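# Slide the paler slide box's inner tray out

## Task

Using the robot, push the inner tray of the lighter-coloured (paler) slide box out through the box end that is farther from the robot's base, so it sticks out by at least a few centimetres and stays there without the robot holding it. Stop well before the tray is roughly halfway out. Never grip the outer case of either box, and do not shift or rotate either box beyond a small amount. Everything else should end close to where it started, and nothing may go off the table. When finished, open the gripper and move it away.

## Robot and tools

ROBOT. One arm with six joints (waist, shoulder, elbow, wrist pitch, wrist yaw, wrist roll) and a two-finger parallel gripper. The fingers point along the gripper's own +x axis and close along its y axis. The reported hand point sits between the finger pads, about 3 to 4 cm behind the fingertips. Joint ranges (rad): waist -3.054 to 3.054, shoulder 0.000 to 3.142, elbow 0.000 to 2.356, wrist pitch -1.571 to 1.571, wrist yaw -1.571 to 1.571, wrist roll -3.142 to 3.142. The base can be tilted relative to the table, and a mounting block under it counts as part of the arm for clearance checks.

SCENE FRAME. Origin on the table surface straight below the arm base; +z up; looking along +x, +y is to the left. Positions are in metres, the orientation is a quaternion in w,x,y,z order, velocities are in m/s and rad/s. At long reach the printed hand position can be somewhat wrong.

execute_actions takes "actions": a list that is empty (just report the state, with pictures) or holds exactly one item. An action item is {"rows": [...], "steps": n}: 1 to 15 rows, steps 1 to 15 (default 15), each step lasting 1/30 s; every row is used for one step and the final row repeats if steps outnumber rows. An action needs at least 12 steps. A wait item is {"steps": n} with n up to 300, counted from the previous result, so time spent replying is included. Optional "pictures": true adds camera images. A refused call does nothing to the robot.

A ROW is seven numbers, each in [-1, 1], in this order: dx, dy, dz, rx, ry, rz, opening. The first six are an offset, not a pose: they give the target relative to the gripper pose shown in the most recent result that reports it (or, before any such result in the scene, and for later calls within the same reply, relative to where the robot is as the action begins). They are expressed in the gripper's own axes, not the scene frame. Scale: 1.0 equals 0.6 m for dx, dy, dz and 180 degrees for the rotation; rx, ry, rz form a single rotation vector. Every row is measured from that same reference, not chained from the row before, so all zeros commands a return to the reference pose rather than a pause. The opening is absolute: +1 is fully open (0.088 m); empty fingers touch at about -0.80, and values below that down to -1 change nothing. Closing fully takes at least about 0.5 s.

move takes "target" (one seven-number row, same layout, offsets and reference as above) and optional "speed" in m/s from 0.002 to 0.5 (default 0.25; rotation capped at twice that in rad/s). It drives the gripper along a straight path lasting 0.5 to 10 s; longer paths get cut at 10 s, short of the goal. Rotation goes the shorter way. It does not avoid obstacles, the hand may lag, wander or exceed the speed (especially with the arm stretched out). The opening is applied at the start. Its result adds a "move:" line with the ending (done, off_target, moving, held, fault...), the active limits (paced = the sent pose was clipped; held = a check blocked some steps, after which the arm may jump faster) and the distance left to the target. No per-step readings.

wait takes "seconds" from 0 to 10 and sends nothing new. zoom_image takes "camera" (cam_head_left, cam_head_right, cam_high, cam_low; all 504x504) and "region" [x0, y0, x1, y1] in image pixels from the top-left, at most 504 by 504, and returns a closer view of that camera's latest picture. finished_scene takes "scene", the current scene number; it ends and grades the scene and cannot be reversed.

CONTROL DETAILS. Each step the commanded pose is clipped to within 70 mm and 16 degrees of the measured pose, then damped inverse kinematics chases it, favouring position over orientation. Results arrive 12 steps before an action ends; those held-back steps run while the next reply is being written, and the simulation keeps going during replies. After an action the arm only continues to the last clipped pose, so a far target may need several calls; check the reported pose. "Hand target" appears only when nothing is held back. Joint friction can leave the hand short or slightly tilted, and tiny moves may not happen; correct tilt when you see it. "pose unreachable" and HELD lines mean the clearance check altered or blocked commands.

READINGS. Joint positions and velocities list the six joints, then the finger-pad gap in metres. grip_measured is the finger opening on the command scale; to hold something, command clearly less than it. Readings can be off by about 1 mm throughout. Pad force is limited to about 34 N, but fast closing squeezes harder.

CAUTIONS. Push the tray end gently and slowly, not the case; faster contact hits harder and aiming far past the contact presses harder. If a joint torque reaches its limit (waist 18.2, shoulder 22.5, elbow 22.4, wrist pitch 5.92, wrist yaw 5.9, wrist roll 5.54 N m) the arm stops for 10 s and drops the rest of the call. Holding loads heats motors: MOTOR HOT warns from 50 °C; at 95 °C an OVER-TEMPERATURE FAULT holds the arm, and without cooling the arm can lose power and go limp. Avoid drops, slams, knocking items over or off the table. Camera calibration matrices are given per camera; results mention any that changed.

Each tool is called after "Call:" as name([rows], argument=value, ...), one row to a line, values as JSON.

## Session

Call:
execute_actions(actions=[])

Scene clock: 0.00 s of 3750.00 s.
end_effector_position=(+0.4131, +0.1828, +0.1320) grip_measured=+0.844 end_effector_quat_wxyz=(+0.716, +0.575, +0.288, -0.271) end_effector_velocity=(-0.003, -0.002, -0.002) end_effector_angular_velocity=(-0.017, +0.015, +0.016)
Joint positions: [0.454 2.122 0.971 0.308 0.303 1.885 0.08 ]
Joint velocities: [-0.002 -0.002 -0.007 -0.007 -0.007 -0.022 -0.   ]
Heat: hottest shoulder 30 °C (+0.0 °C/min).
Hand target: +0.413, +0.183, +0.132; +0.716, +0.575, +0.288, -0.271

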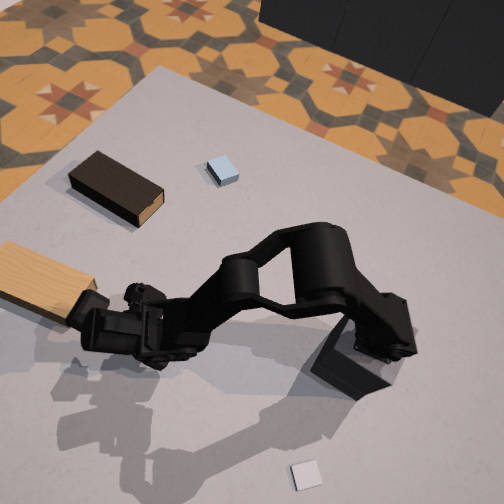

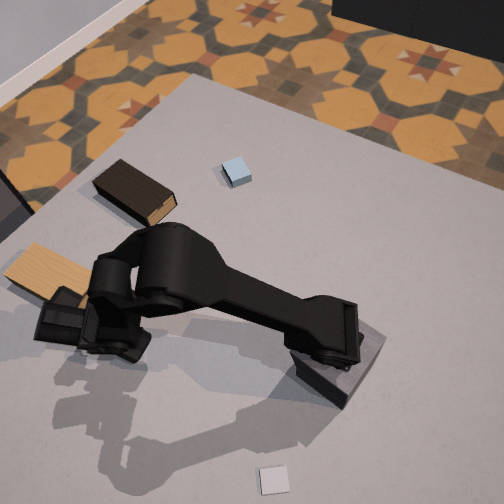

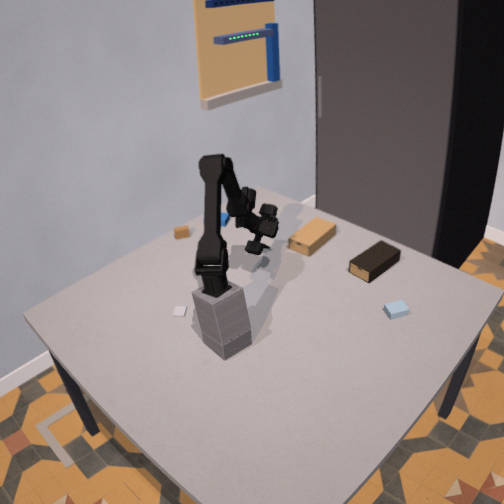

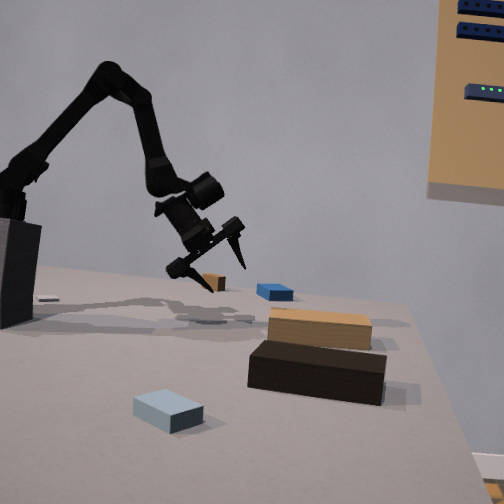

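Call:
zoom_image(camera="cam_high", region=[260, 190, 420, 300])

Call:
zoom_image(camera="cam_head_left", region=[0, 130, 220, 380])

Call:
zoom_image(camera="cam_low", region=[230, 280, 410, 420])

Region (260, 190, 420, 300) of cam_high's 504x504 image, scaled by 3.150, with more detail than that image has; it fills the top 346 rows of this view, and the rest is white.

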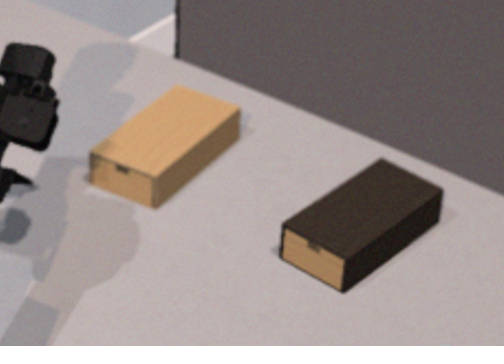

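Region (0, 130, 220, 380) of cam_head_left's 504x504 image, scaled by 2.016, with more detail than that image has; it fills the left 444 columns of this view, and the rest is white.

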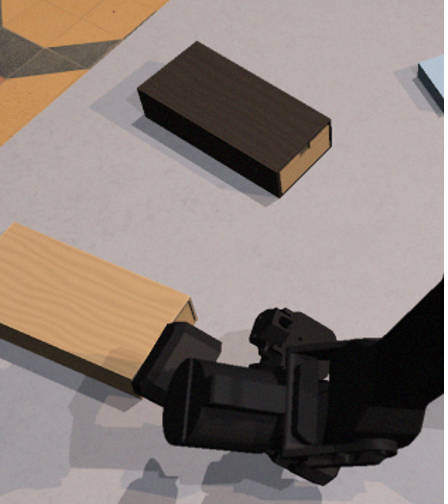

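Region (230, 280, 410, 420) of cam_low's 504x504 image, scaled by 2.800, with more detail than that image has.

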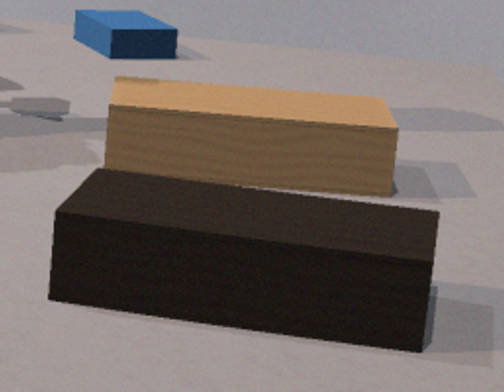

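Call:
zoom_image(camera="cam_low", region=[130, 160, 290, 320])

Call:
zoom_image(camera="cam_high", region=[210, 180, 330, 280])

Region (130, 160, 290, 320) of cam_low's 504x504 image, scaled by 3.150, with more detail than that image has.

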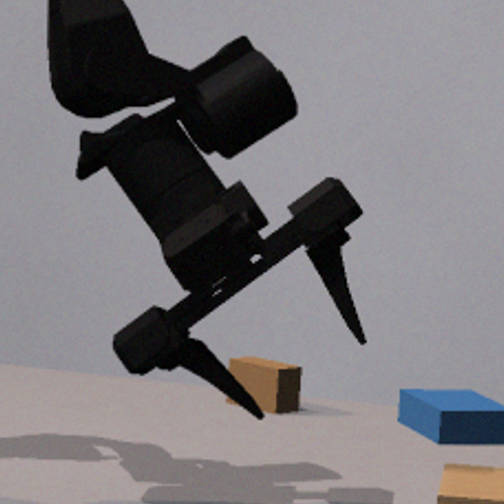

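Region (210, 180, 330, 280) of cam_high's 504x504 image, scaled by 4.200, with more detail than that image has.

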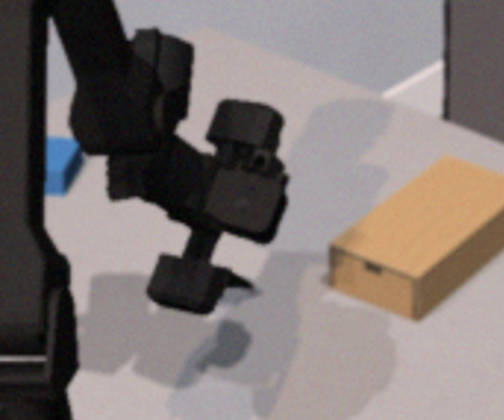

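Call:
move(target=[0.1363, -0.0486, 0.0557, -0.4367, -0.1161, 0.1586, -0.9], speed=0.4)

Scene clock: 12.77 s of 3750.00 s.
end_effector_position=(+0.4517, +0.1417, +0.0634) grip_measured=-0.789 end_effector_quat_wxyz=(+0.991, -0.002, +0.127, +0.045) end_effector_velocity=(-0.000, -0.000, -0.001) end_effector_angular_velocity=(-0.033, -0.004, +0.014)
Joint positions: [0.357 2.777 0.993 1.554 0.295 0.248 0.   ]
Joint velocities: [-0.002  0.007  0.002  0.007 -0.007 -0.037 -0.   ]
Heat: hottest shoulder 33 °C (+14.1 °C/min).
Hand target: +0.451, +0.140, +0.058; +0.990, -0.006, +0.131, +0.045
Off the commanded pose: 0.005 m, 1 deg.
Kept back: nothing.
After step 90, 7.23 s passed at rest.
move: done

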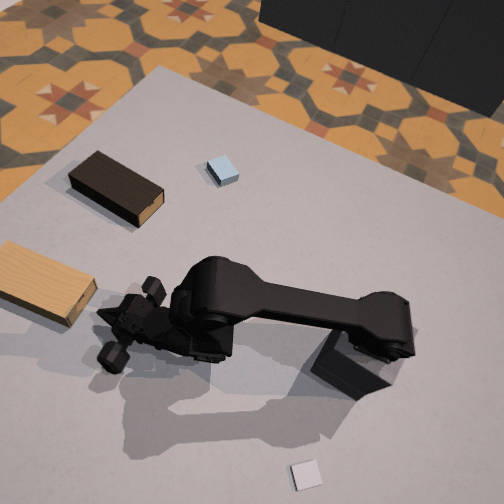

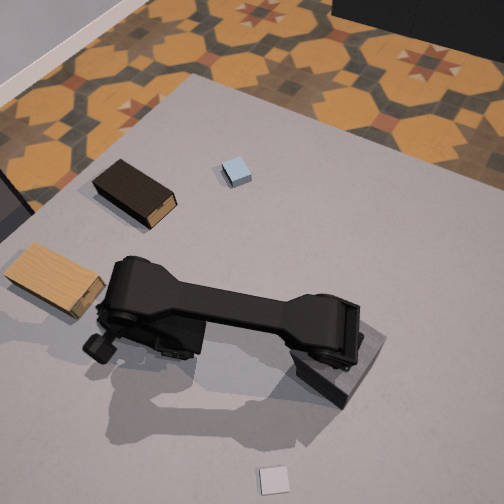

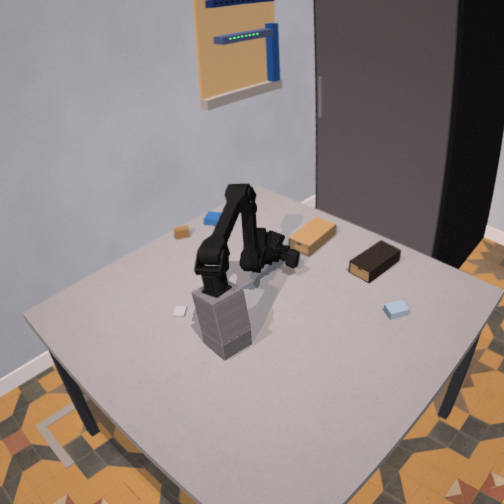

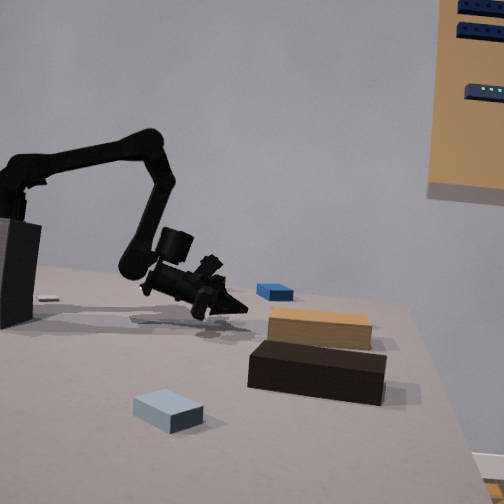

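Call:
zoom_image(camera="cam_low", region=[110, 220, 390, 360])

Call:
zoom_image(camera="cam_head_left", region=[0, 230, 200, 390])

Region (110, 220, 390, 360) of cam_low's 504x504 image, scaled by 1.800, with more detail than that image has.

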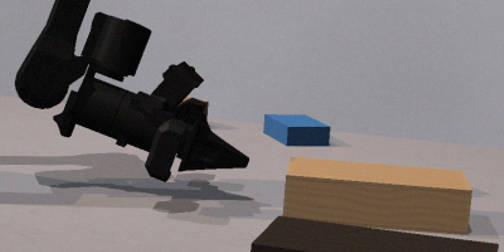

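Region (0, 230, 200, 390) of cam_head_left's 504x504 image, scaled by 2.520, with more detail than that image has; it fills the top 403 rows of this view, and the rest is white.

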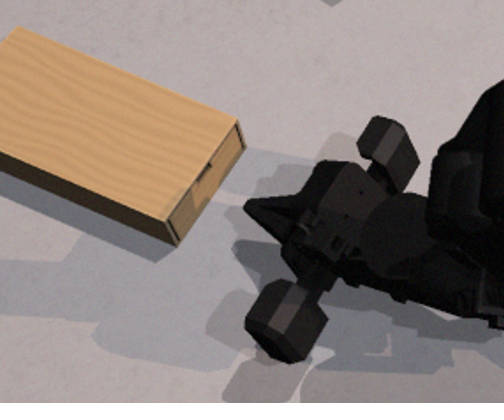

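Call:
zoom_image(camera="cam_low", region=[180, 260, 300, 350])

Region (180, 260, 300, 350) of cam_low's 504x504 image, scaled by 4.200, with more detail than that image has; it fills the top 378 rows of this view, and the rest is white.

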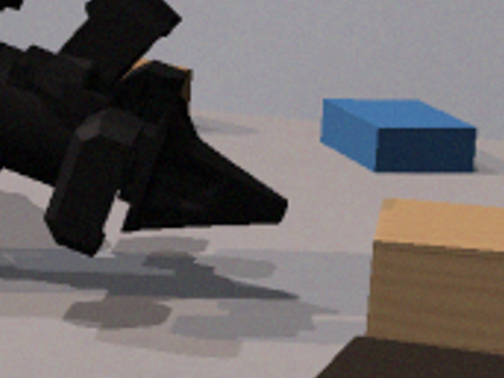

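Call:
zoom_image(camera="cam_high", region=[230, 200, 350, 290])

Call:
zoom_image(camera="cam_head_right", region=[0, 230, 200, 390])

Region (230, 200, 350, 290) of cam_high's 504x504 image, scaled by 4.200, with more detail than that image has; it fills the top 378 rows of this view, and the rest is white.

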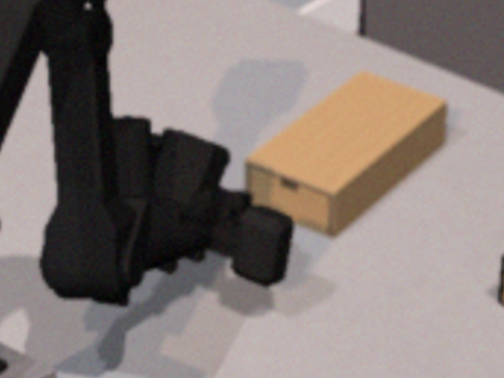

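Region (0, 230, 200, 390) of cam_head_right's 504x504 image, scaled by 2.520, with more detail than that image has; it fills the top 403 rows of this view, and the rest is white.

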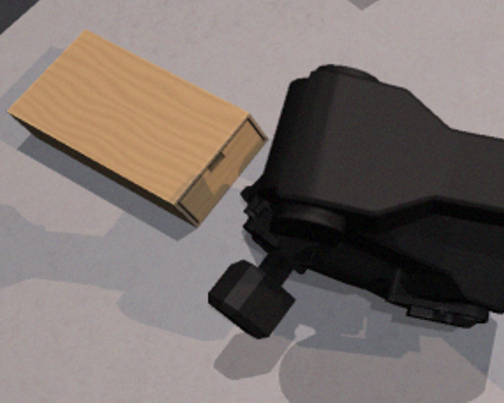

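Call:
move(target=[0.0506, -0.0315, -0.0162, 0, 0.0244, 0, -0.9], speed=0.1)

Call:
zoom_image(camera="cam_low", region=[180, 260, 300, 350])

Call:
zoom_image(camera="cam_head_left", region=[0, 230, 200, 390])

Scene clock: 22.80 s of 3750.00 s.
end_effector_position=(+0.4811, +0.1279, +0.0521) grip_measured=-0.789 end_effector_quat_wxyz=(+0.986, -0.003, +0.159, +0.045) end_effector_velocity=(+0.000, -0.001, -0.003) end_effector_angular_velocity=(-0.011, +0.017, +0.004)
Joint positions: [0.286 2.783 1.099 1.394 0.209 0.246 0.   ]
Joint velocities: [-0.002 -0.002  0.002 -0.022 -0.007 -0.007 -0.   ]
Heat: hottest shoulder 34 °C (+10.5 °C/min).
Hand target: +0.480, +0.126, +0.046; +0.985, -0.004, +0.165, +0.045
Off the commanded pose: 0.006 m, 1 deg.
Kept back: nothing.
After step 90, 6.10 s passed at rest.
move: done

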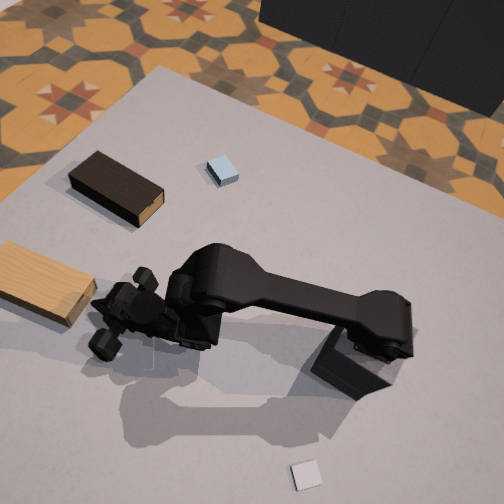

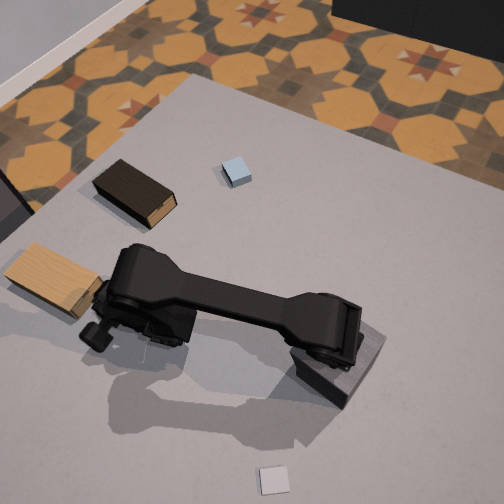

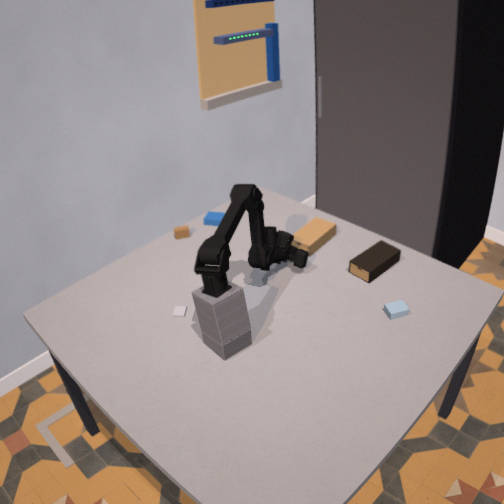

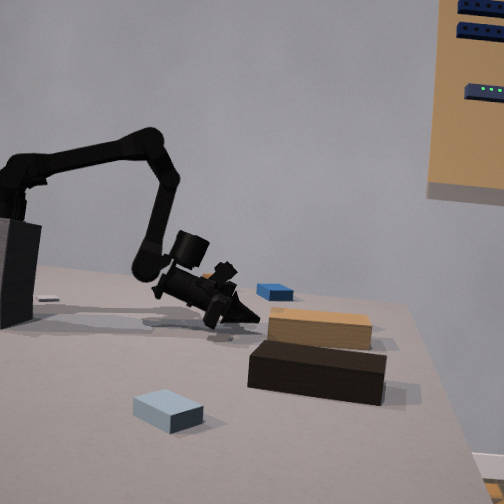

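Region (180, 260, 300, 350) of cam_low's 504x504 image, scaled by 4.200, with more detail than that image has; it fills the top 378 rows of this view, and the rest is white.

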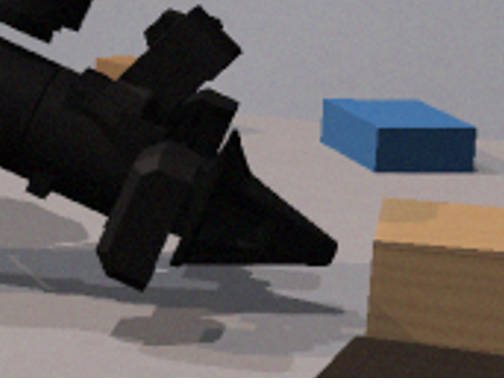

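Region (0, 230, 200, 390) of cam_head_left's 504x504 image, scaled by 2.520, with more detail than that image has; it fills the top 403 rows of this view, and the rest is white.

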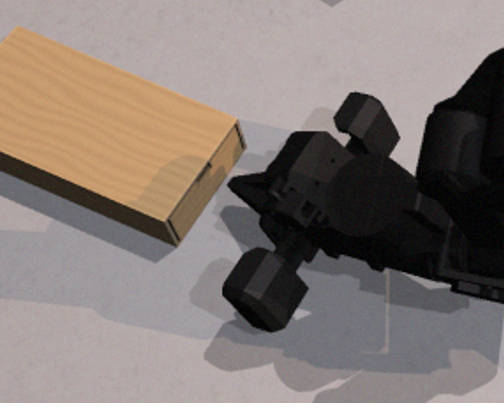

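Call:
move(target=[0.0242, 0.0065, -0.0202, 0, 0.006, 0, -0.9], speed=0.05)

Call:
zoom_image(camera="cam_low", region=[180, 260, 300, 350])

Call:
zoom_image(camera="cam_head_left", region=[0, 230, 200, 390])

Scene clock: 25.40 s of 3750.00 s.
end_effector_position=(+0.4926, +0.1337, +0.0431) grip_measured=-0.789 end_effector_quat_wxyz=(+0.986, -0.003, +0.163, +0.047) end_effector_velocity=(+0.001, +0.002, -0.003) end_effector_angular_velocity=(-0.009, +0.013, +0.010)
Joint positions: [0.291 2.815 1.175 1.345 0.208 0.247 0.   ]
Joint velocities: [ 0.002  0.002  0.012 -0.022 -0.007 -0.007  0.   ]
Heat: hottest shoulder 34 °C (+9.4 °C/min).
Hand target: +0.491, +0.133, +0.036; +0.985, -0.003, +0.168, +0.046
Off the commanded pose: 0.007 m, 1 deg.
Kept back: nothing.
move: done

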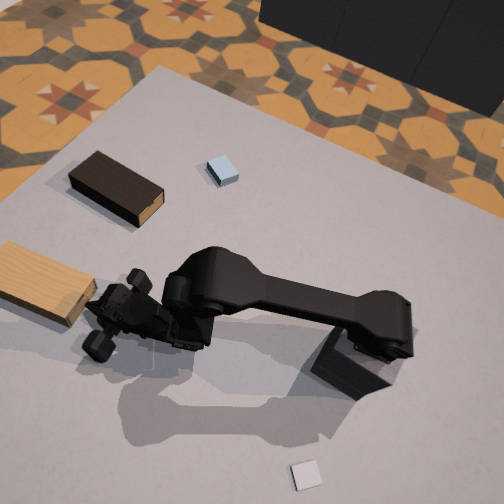

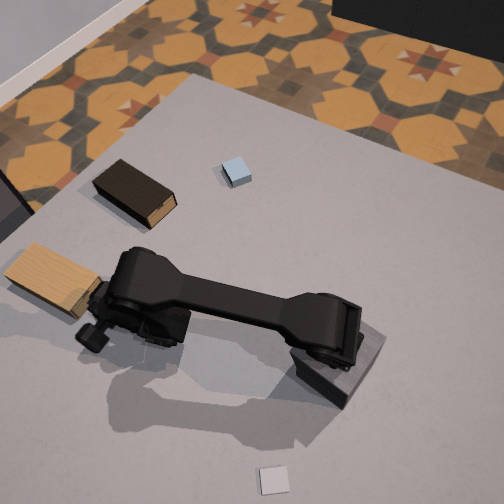

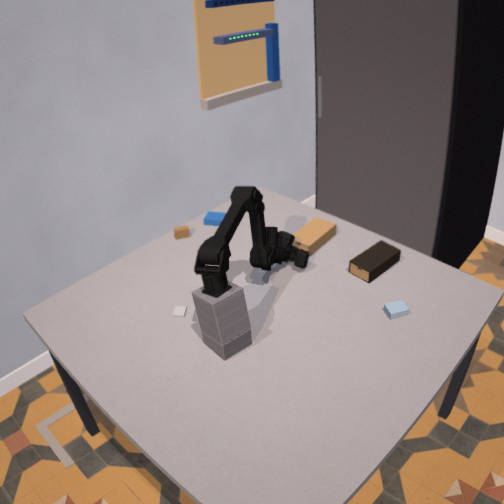

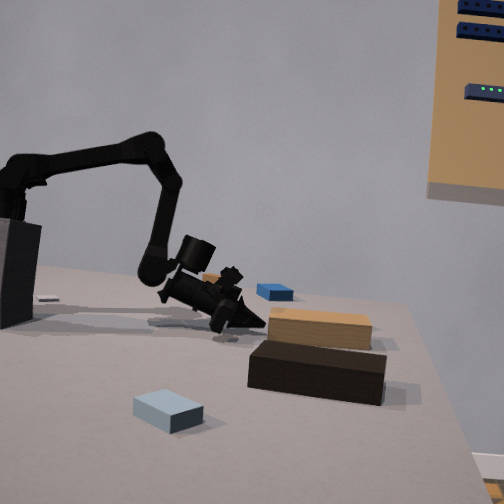

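Region (180, 260, 300, 350) of cam_low's 504x504 image, scaled by 4.200, with more detail than that image has; it fills the top 378 rows of this view, and the rest is white.

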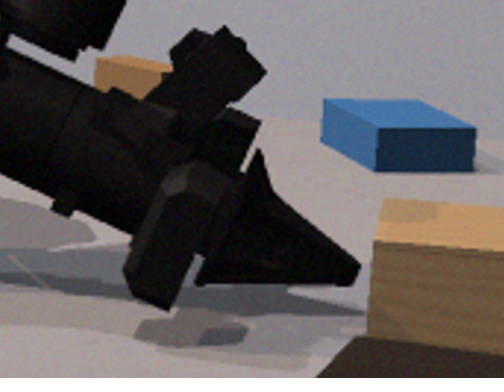

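Region (0, 230, 200, 390) of cam_head_left's 504x504 image, scaled by 2.520, with more detail than that image has; it fills the top 403 rows of this view, and the rest is white.

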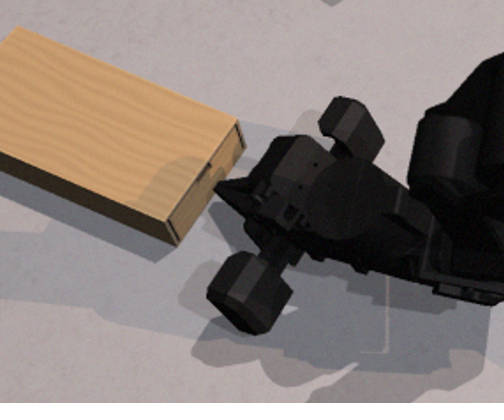

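Call:
move(target=[0.0107, 0, -0.0158, 0, 0.005, 0, -0.9], speed=0.03)

Call:
zoom_image(camera="cam_low", region=[180, 260, 300, 350])

Scene clock: 27.23 s of 3750.00 s.
end_effector_position=(+0.4974, +0.1348, +0.0387) grip_measured=-0.789 end_effector_quat_wxyz=(+0.985, -0.004, +0.165, +0.047) end_effector_velocity=(+0.000, -0.001, -0.003) end_effector_angular_velocity=(-0.011, +0.017, +0.004)
Joint positions: [0.291 2.831 1.207 1.323 0.208 0.248 0.   ]
Joint velocities: [-0.002 -0.002  0.002 -0.022 -0.007 -0.007 -0.   ]
Heat: hottest shoulder 35 °C (+11.0 °C/min).
Hand target: +0.496, +0.134, +0.032; +0.984, -0.003, +0.170, +0.047
Off the commanded pose: 0.007 m, 1 deg.
Kept back: nothing.
move: done

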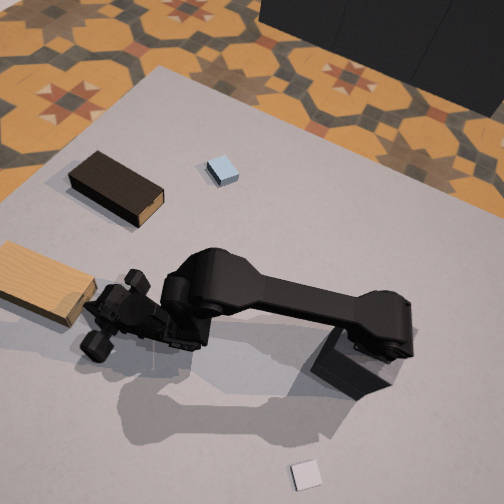

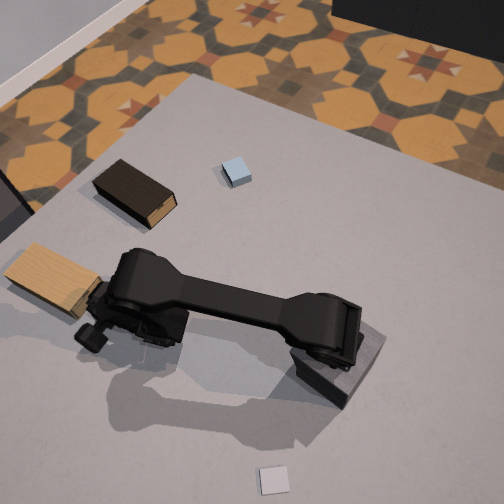

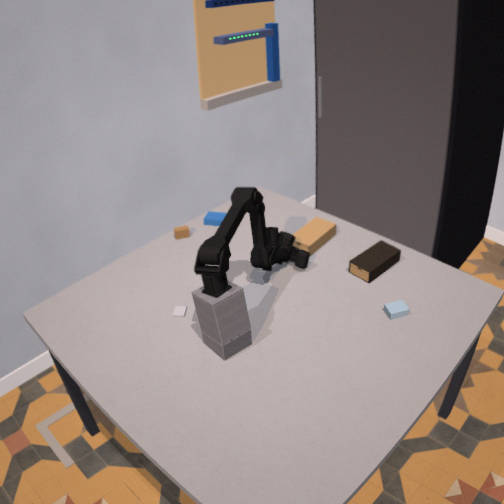

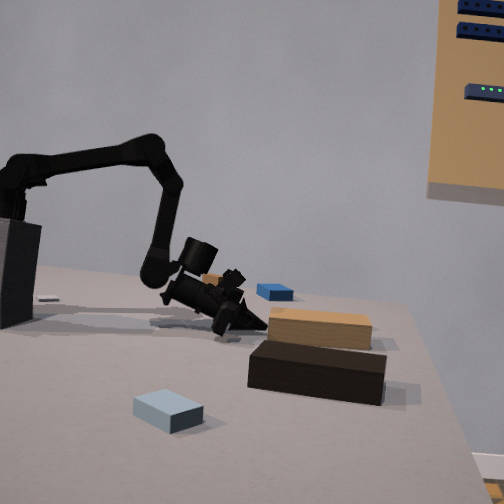

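Region (180, 260, 300, 350) of cam_low's 504x504 image, scaled by 4.200, with more detail than that image has; it fills the top 378 rows of this view, and the rest is white.

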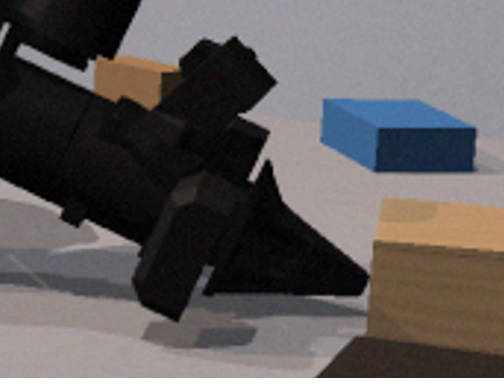

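Call:
move(target=[0.0393, 0, 0.0035, 0, 0.004, 0, -0.9], speed=0.02)

Call:
zoom_image(camera="cam_low", region=[180, 260, 420, 380])

Call:
zoom_image(camera="cam_head_left", region=[0, 230, 200, 390])

Scene clock: 29.70 s of 3750.00 s.
end_effector_position=(+0.5215, +0.1393, +0.0404) grip_measured=-0.789 end_effector_quat_wxyz=(+0.985, -0.002, +0.165, +0.047) end_effector_velocity=(+0.002, -0.000, -0.003) end_effector_angular_velocity=(-0.019, +0.014, +0.018)
Joint positions: [0.279 2.843 1.312 1.231 0.196 0.248 0.   ]
Joint velocities: [-0.007  0.002  0.012 -0.022 -0.022 -0.022 -0.   ]
Heat: hottest shoulder 35 °C (+10.1 °C/min).
Hand target: +0.520, +0.137, +0.033; +0.984, -0.004, +0.171, +0.047
Off the commanded pose: 0.008 m, 1 deg.
Kept back: nothing.
move: done

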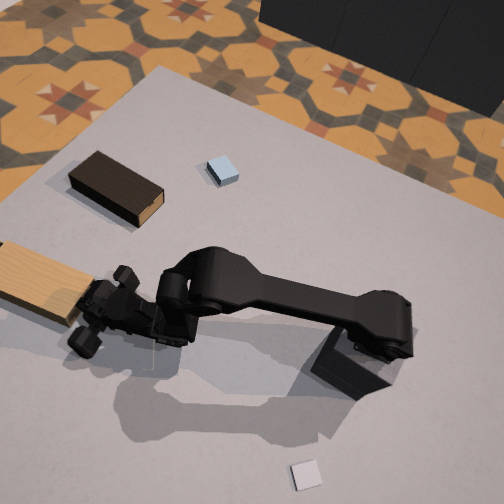

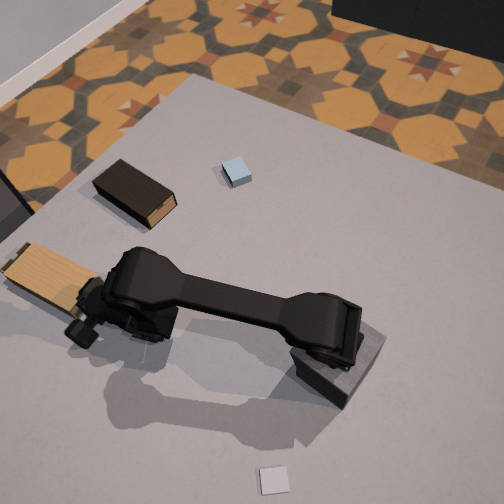

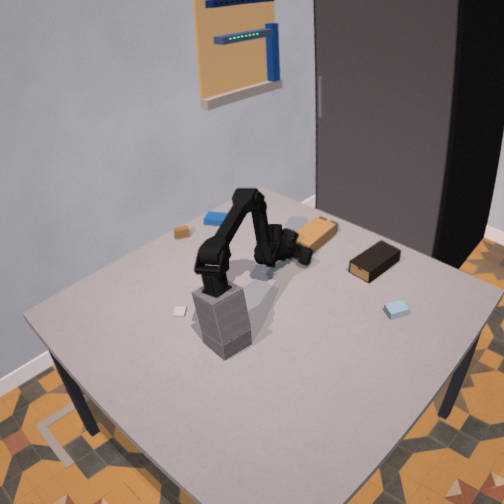

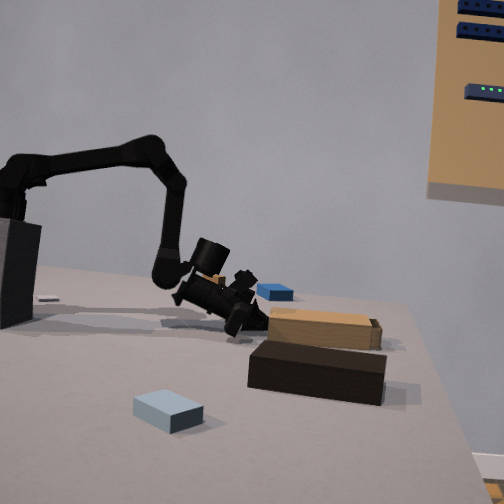

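Region (180, 260, 420, 380) of cam_low's 504x504 image, scaled by 2.100, with more detail than that image has.

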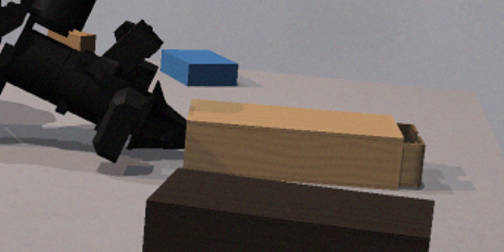

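Region (0, 230, 200, 390) of cam_head_left's 504x504 image, scaled by 2.520, with more detail than that image has; it fills the top 403 rows of this view, and the rest is white.

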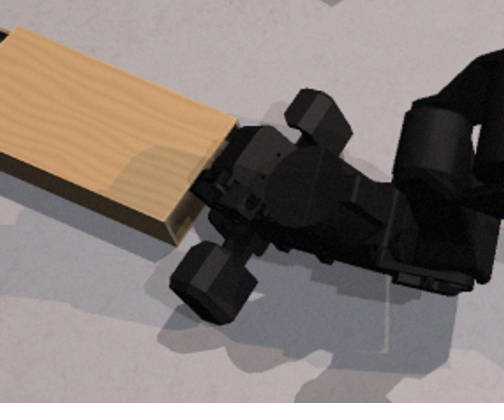

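Call:
zoom_image(camera="cam_low", region=[200, 260, 320, 350])

Region (200, 260, 320, 350) of cam_low's 504x504 image, scaled by 4.200, with more detail than that image has; it fills the top 378 rows of this view, and the rest is white.

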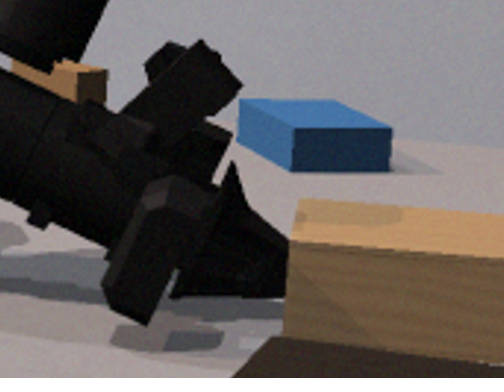

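Call:
move(target=[0.0276, -0.0037, -0.0070, 0, 0.004, 0, -0.9], speed=0.02)

Call:
zoom_image(camera="cam_low", region=[200, 260, 320, 350])

Call:
zoom_image(camera="cam_low", region=[180, 260, 420, 380])

Scene clock: 32.03 s of 3750.00 s.
end_effector_position=(+0.5370, +0.1413, +0.0382) grip_measured=-0.789 end_effector_quat_wxyz=(+0.985, -0.000, +0.165, +0.048) end_effector_velocity=(+0.002, -0.000, -0.002) end_effector_angular_velocity=(-0.009, +0.012, +0.005)
Joint positions: [0.271 2.865 1.392 1.174 0.186 0.248 0.   ]
Joint velocities: [-0.002  0.002  0.012 -0.022 -0.007 -0.007  0.   ]
Heat: hottest shoulder 35 °C (+9.4 °C/min).
Hand target: +0.536, +0.139, +0.031; +0.984, -0.002, +0.171, +0.047
Off the commanded pose: 0.008 m, 1 deg.
Kept back: nothing.
move: done

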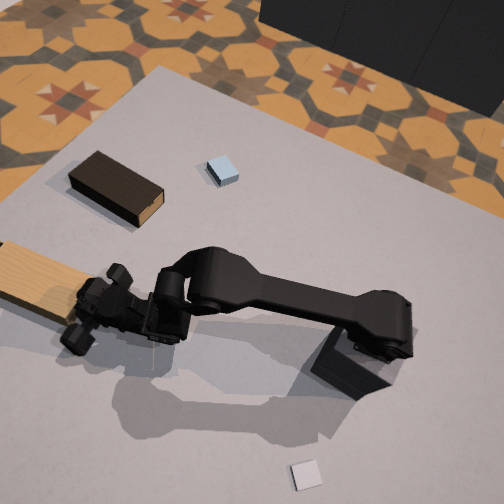

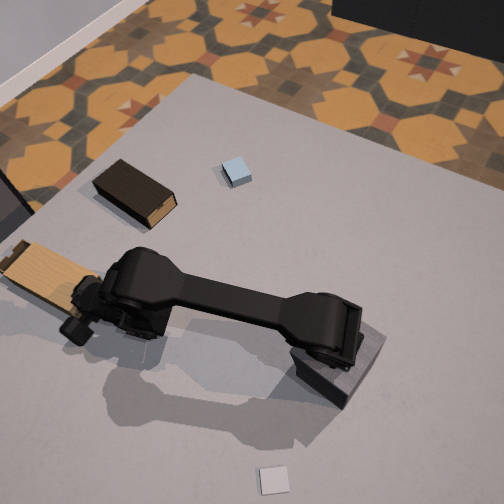

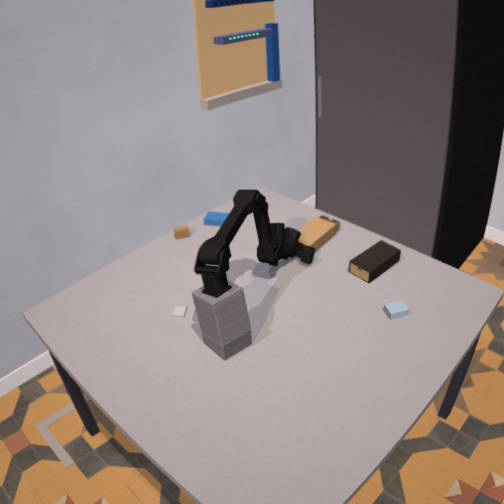

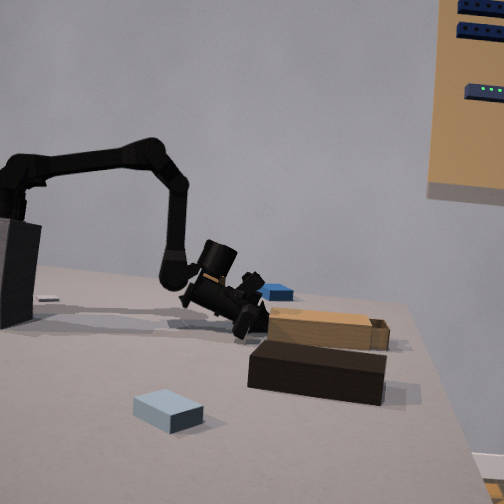

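Region (200, 260, 320, 350) of cam_low's 504x504 image, scaled by 4.200, with more detail than that image has; it fills the top 378 rows of this view, and the rest is white.

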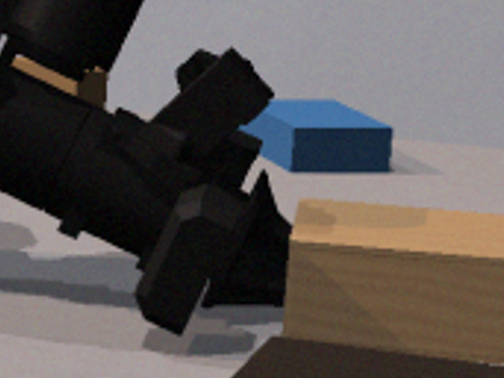

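Region (180, 260, 420, 380) of cam_low's 504x504 image, scaled by 2.100, with more detail than that image has.

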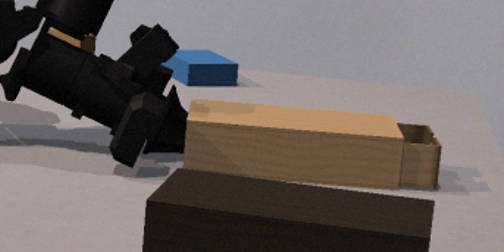

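Call:
zoom_image(camera="cam_low", region=[260, 300, 400, 360])

Call:
zoom_image(camera="cam_head_left", region=[20, 250, 160, 360])

Region (260, 300, 400, 360) of cam_low's 504x504 image, scaled by 3.600, with more detail than that image has; it fills the top 216 rows of this view, and the rest is white.

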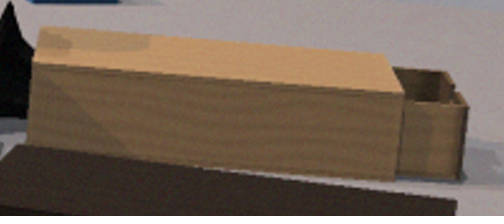

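Region (20, 250, 160, 360) of cam_head_left's 504x504 image, scaled by 3.600, with more detail than that image has; it fills the top 396 rows of this view, and the rest is white.

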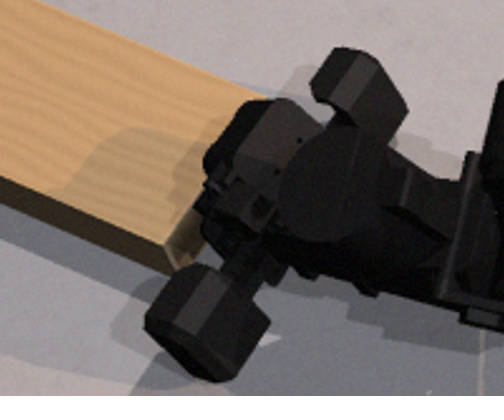

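Call:
move(target=[0.0102, -0.003, -0.0095, 0, 0.004, 0, -0.9], speed=0.01)

Call:
zoom_image(camera="cam_low", region=[260, 300, 400, 360])

Call:
zoom_image(camera="cam_low", region=[200, 260, 320, 350])

Scene clock: 35.27 s of 3750.00 s.
end_effector_position=(+0.5425, +0.1424, +0.0386) grip_measured=-0.789 end_effector_quat_wxyz=(+0.985, +0.000, +0.165, +0.048) end_effector_velocity=(-0.002, -0.003, -0.008) end_effector_angular_velocity=(-0.010, +0.029, +0.011)
Joint positions: [0.269 2.871 1.419 1.153 0.183 0.248 0.   ]
Joint velocities: [-0.007  0.007  0.002 -0.022 -0.022 -0.007 -0.   ]
Heat: hottest shoulder 36 °C (+10.2 °C/min).
Hand target: +0.541, +0.140, +0.031; +0.984, -0.001, +0.171, +0.048
Off the commanded pose: 0.008 m, 1 deg.
Kept back: nothing.
move: done

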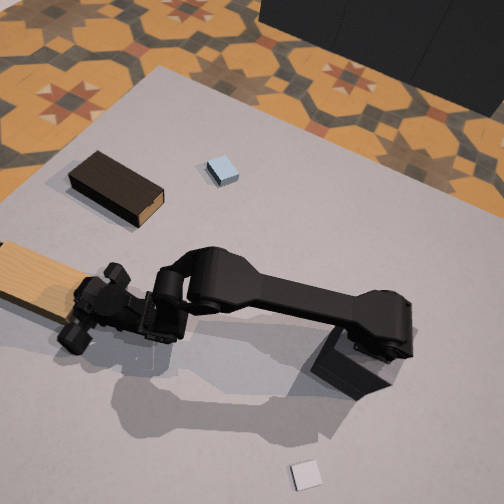

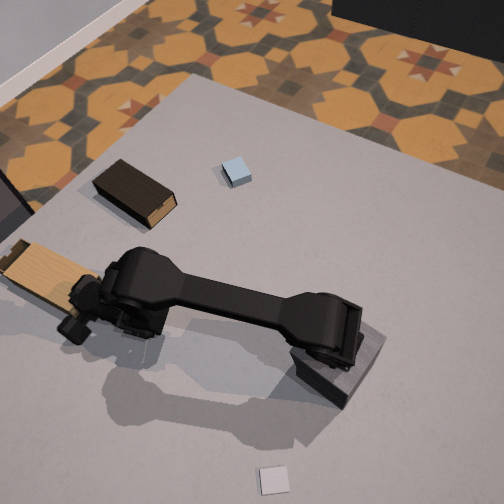

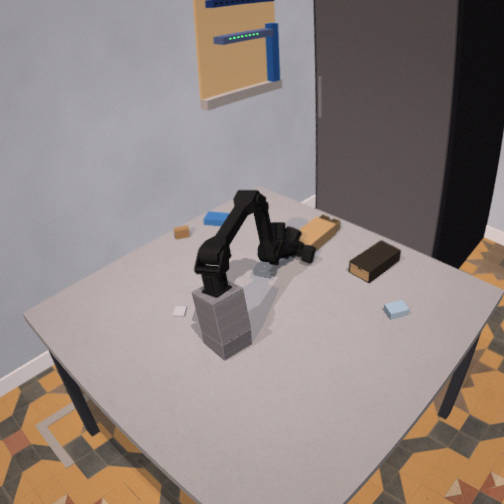

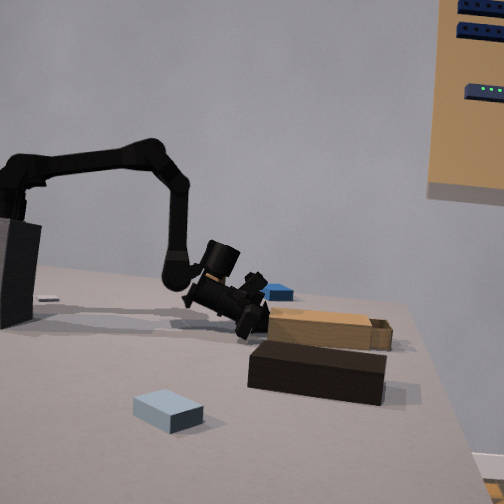

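Region (260, 300, 400, 360) of cam_low's 504x504 image, scaled by 3.600, with more detail than that image has; it fills the top 216 rows of this view, and the rest is white.

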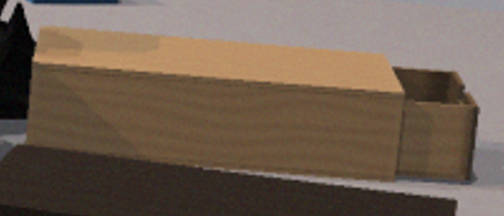

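Region (200, 260, 320, 350) of cam_low's 504x504 image, scaled by 4.200, with more detail than that image has; it fills the top 378 rows of this view, and the rest is white.

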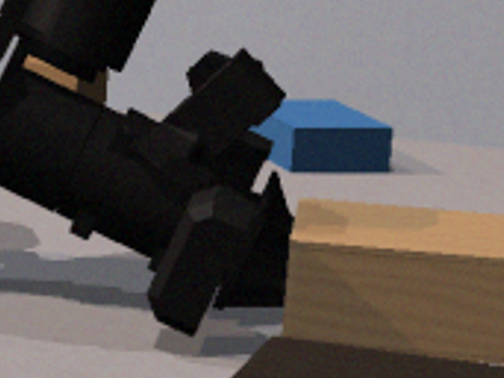

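Call:
move(target=[-0.1087, 0, -0.0427, 0, 0, 0, -0.9], speed=0.05)

Scene clock: 37.57 s of 3750.00 s.
end_effector_position=(+0.4732, +0.1341, +0.0325) grip_measured=-0.789 end_effector_quat_wxyz=(+0.985, -0.002, +0.167, +0.048) end_effector_velocity=(-0.004, +0.000, -0.002) end_effector_angular_velocity=(-0.011, +0.017, +0.009)
Joint positions: [0.315 2.841 1.125 1.409 0.226 0.258 0.   ]
Joint velocities: [ 0.002 -0.007 -0.017 -0.007 -0.007 -0.007 -0.   ]
Heat: hottest shoulder 36 °C (+9.6 °C/min).
Hand target: +0.473, +0.136, +0.036; +0.985, +0.000, +0.165, +0.048
Off the commanded pose: 0.004 m, 0 deg.
Kept back: nothing.
move: done

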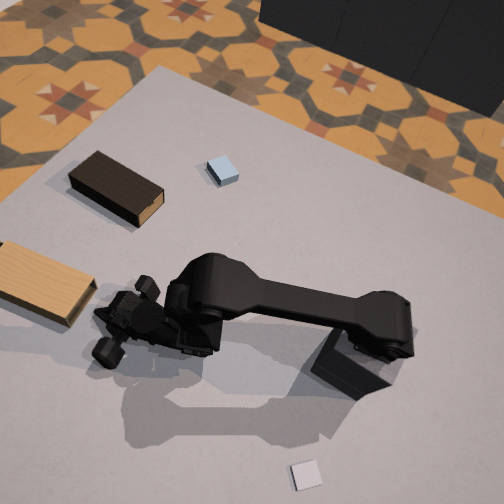

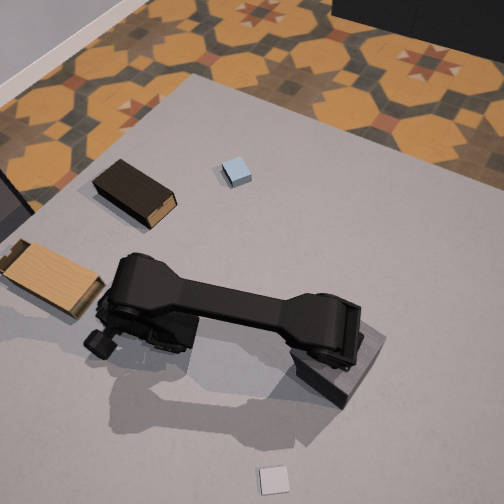

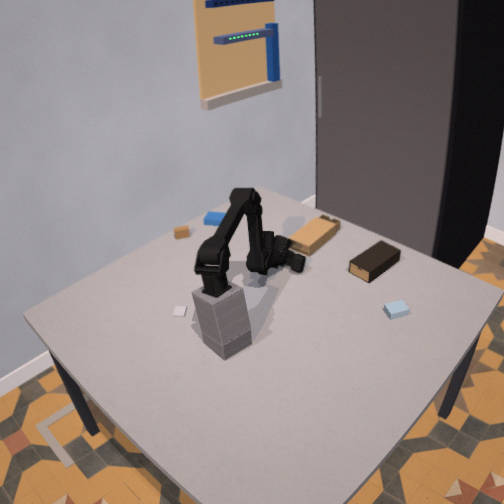

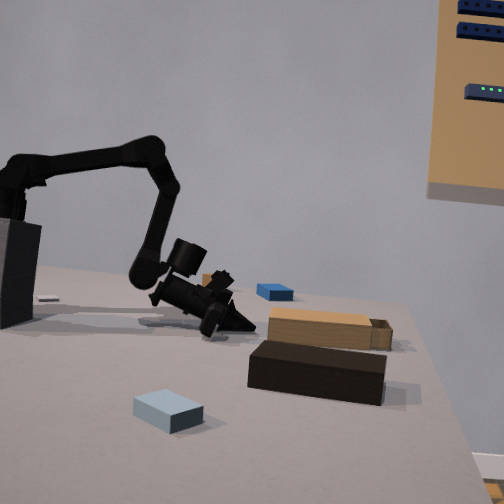

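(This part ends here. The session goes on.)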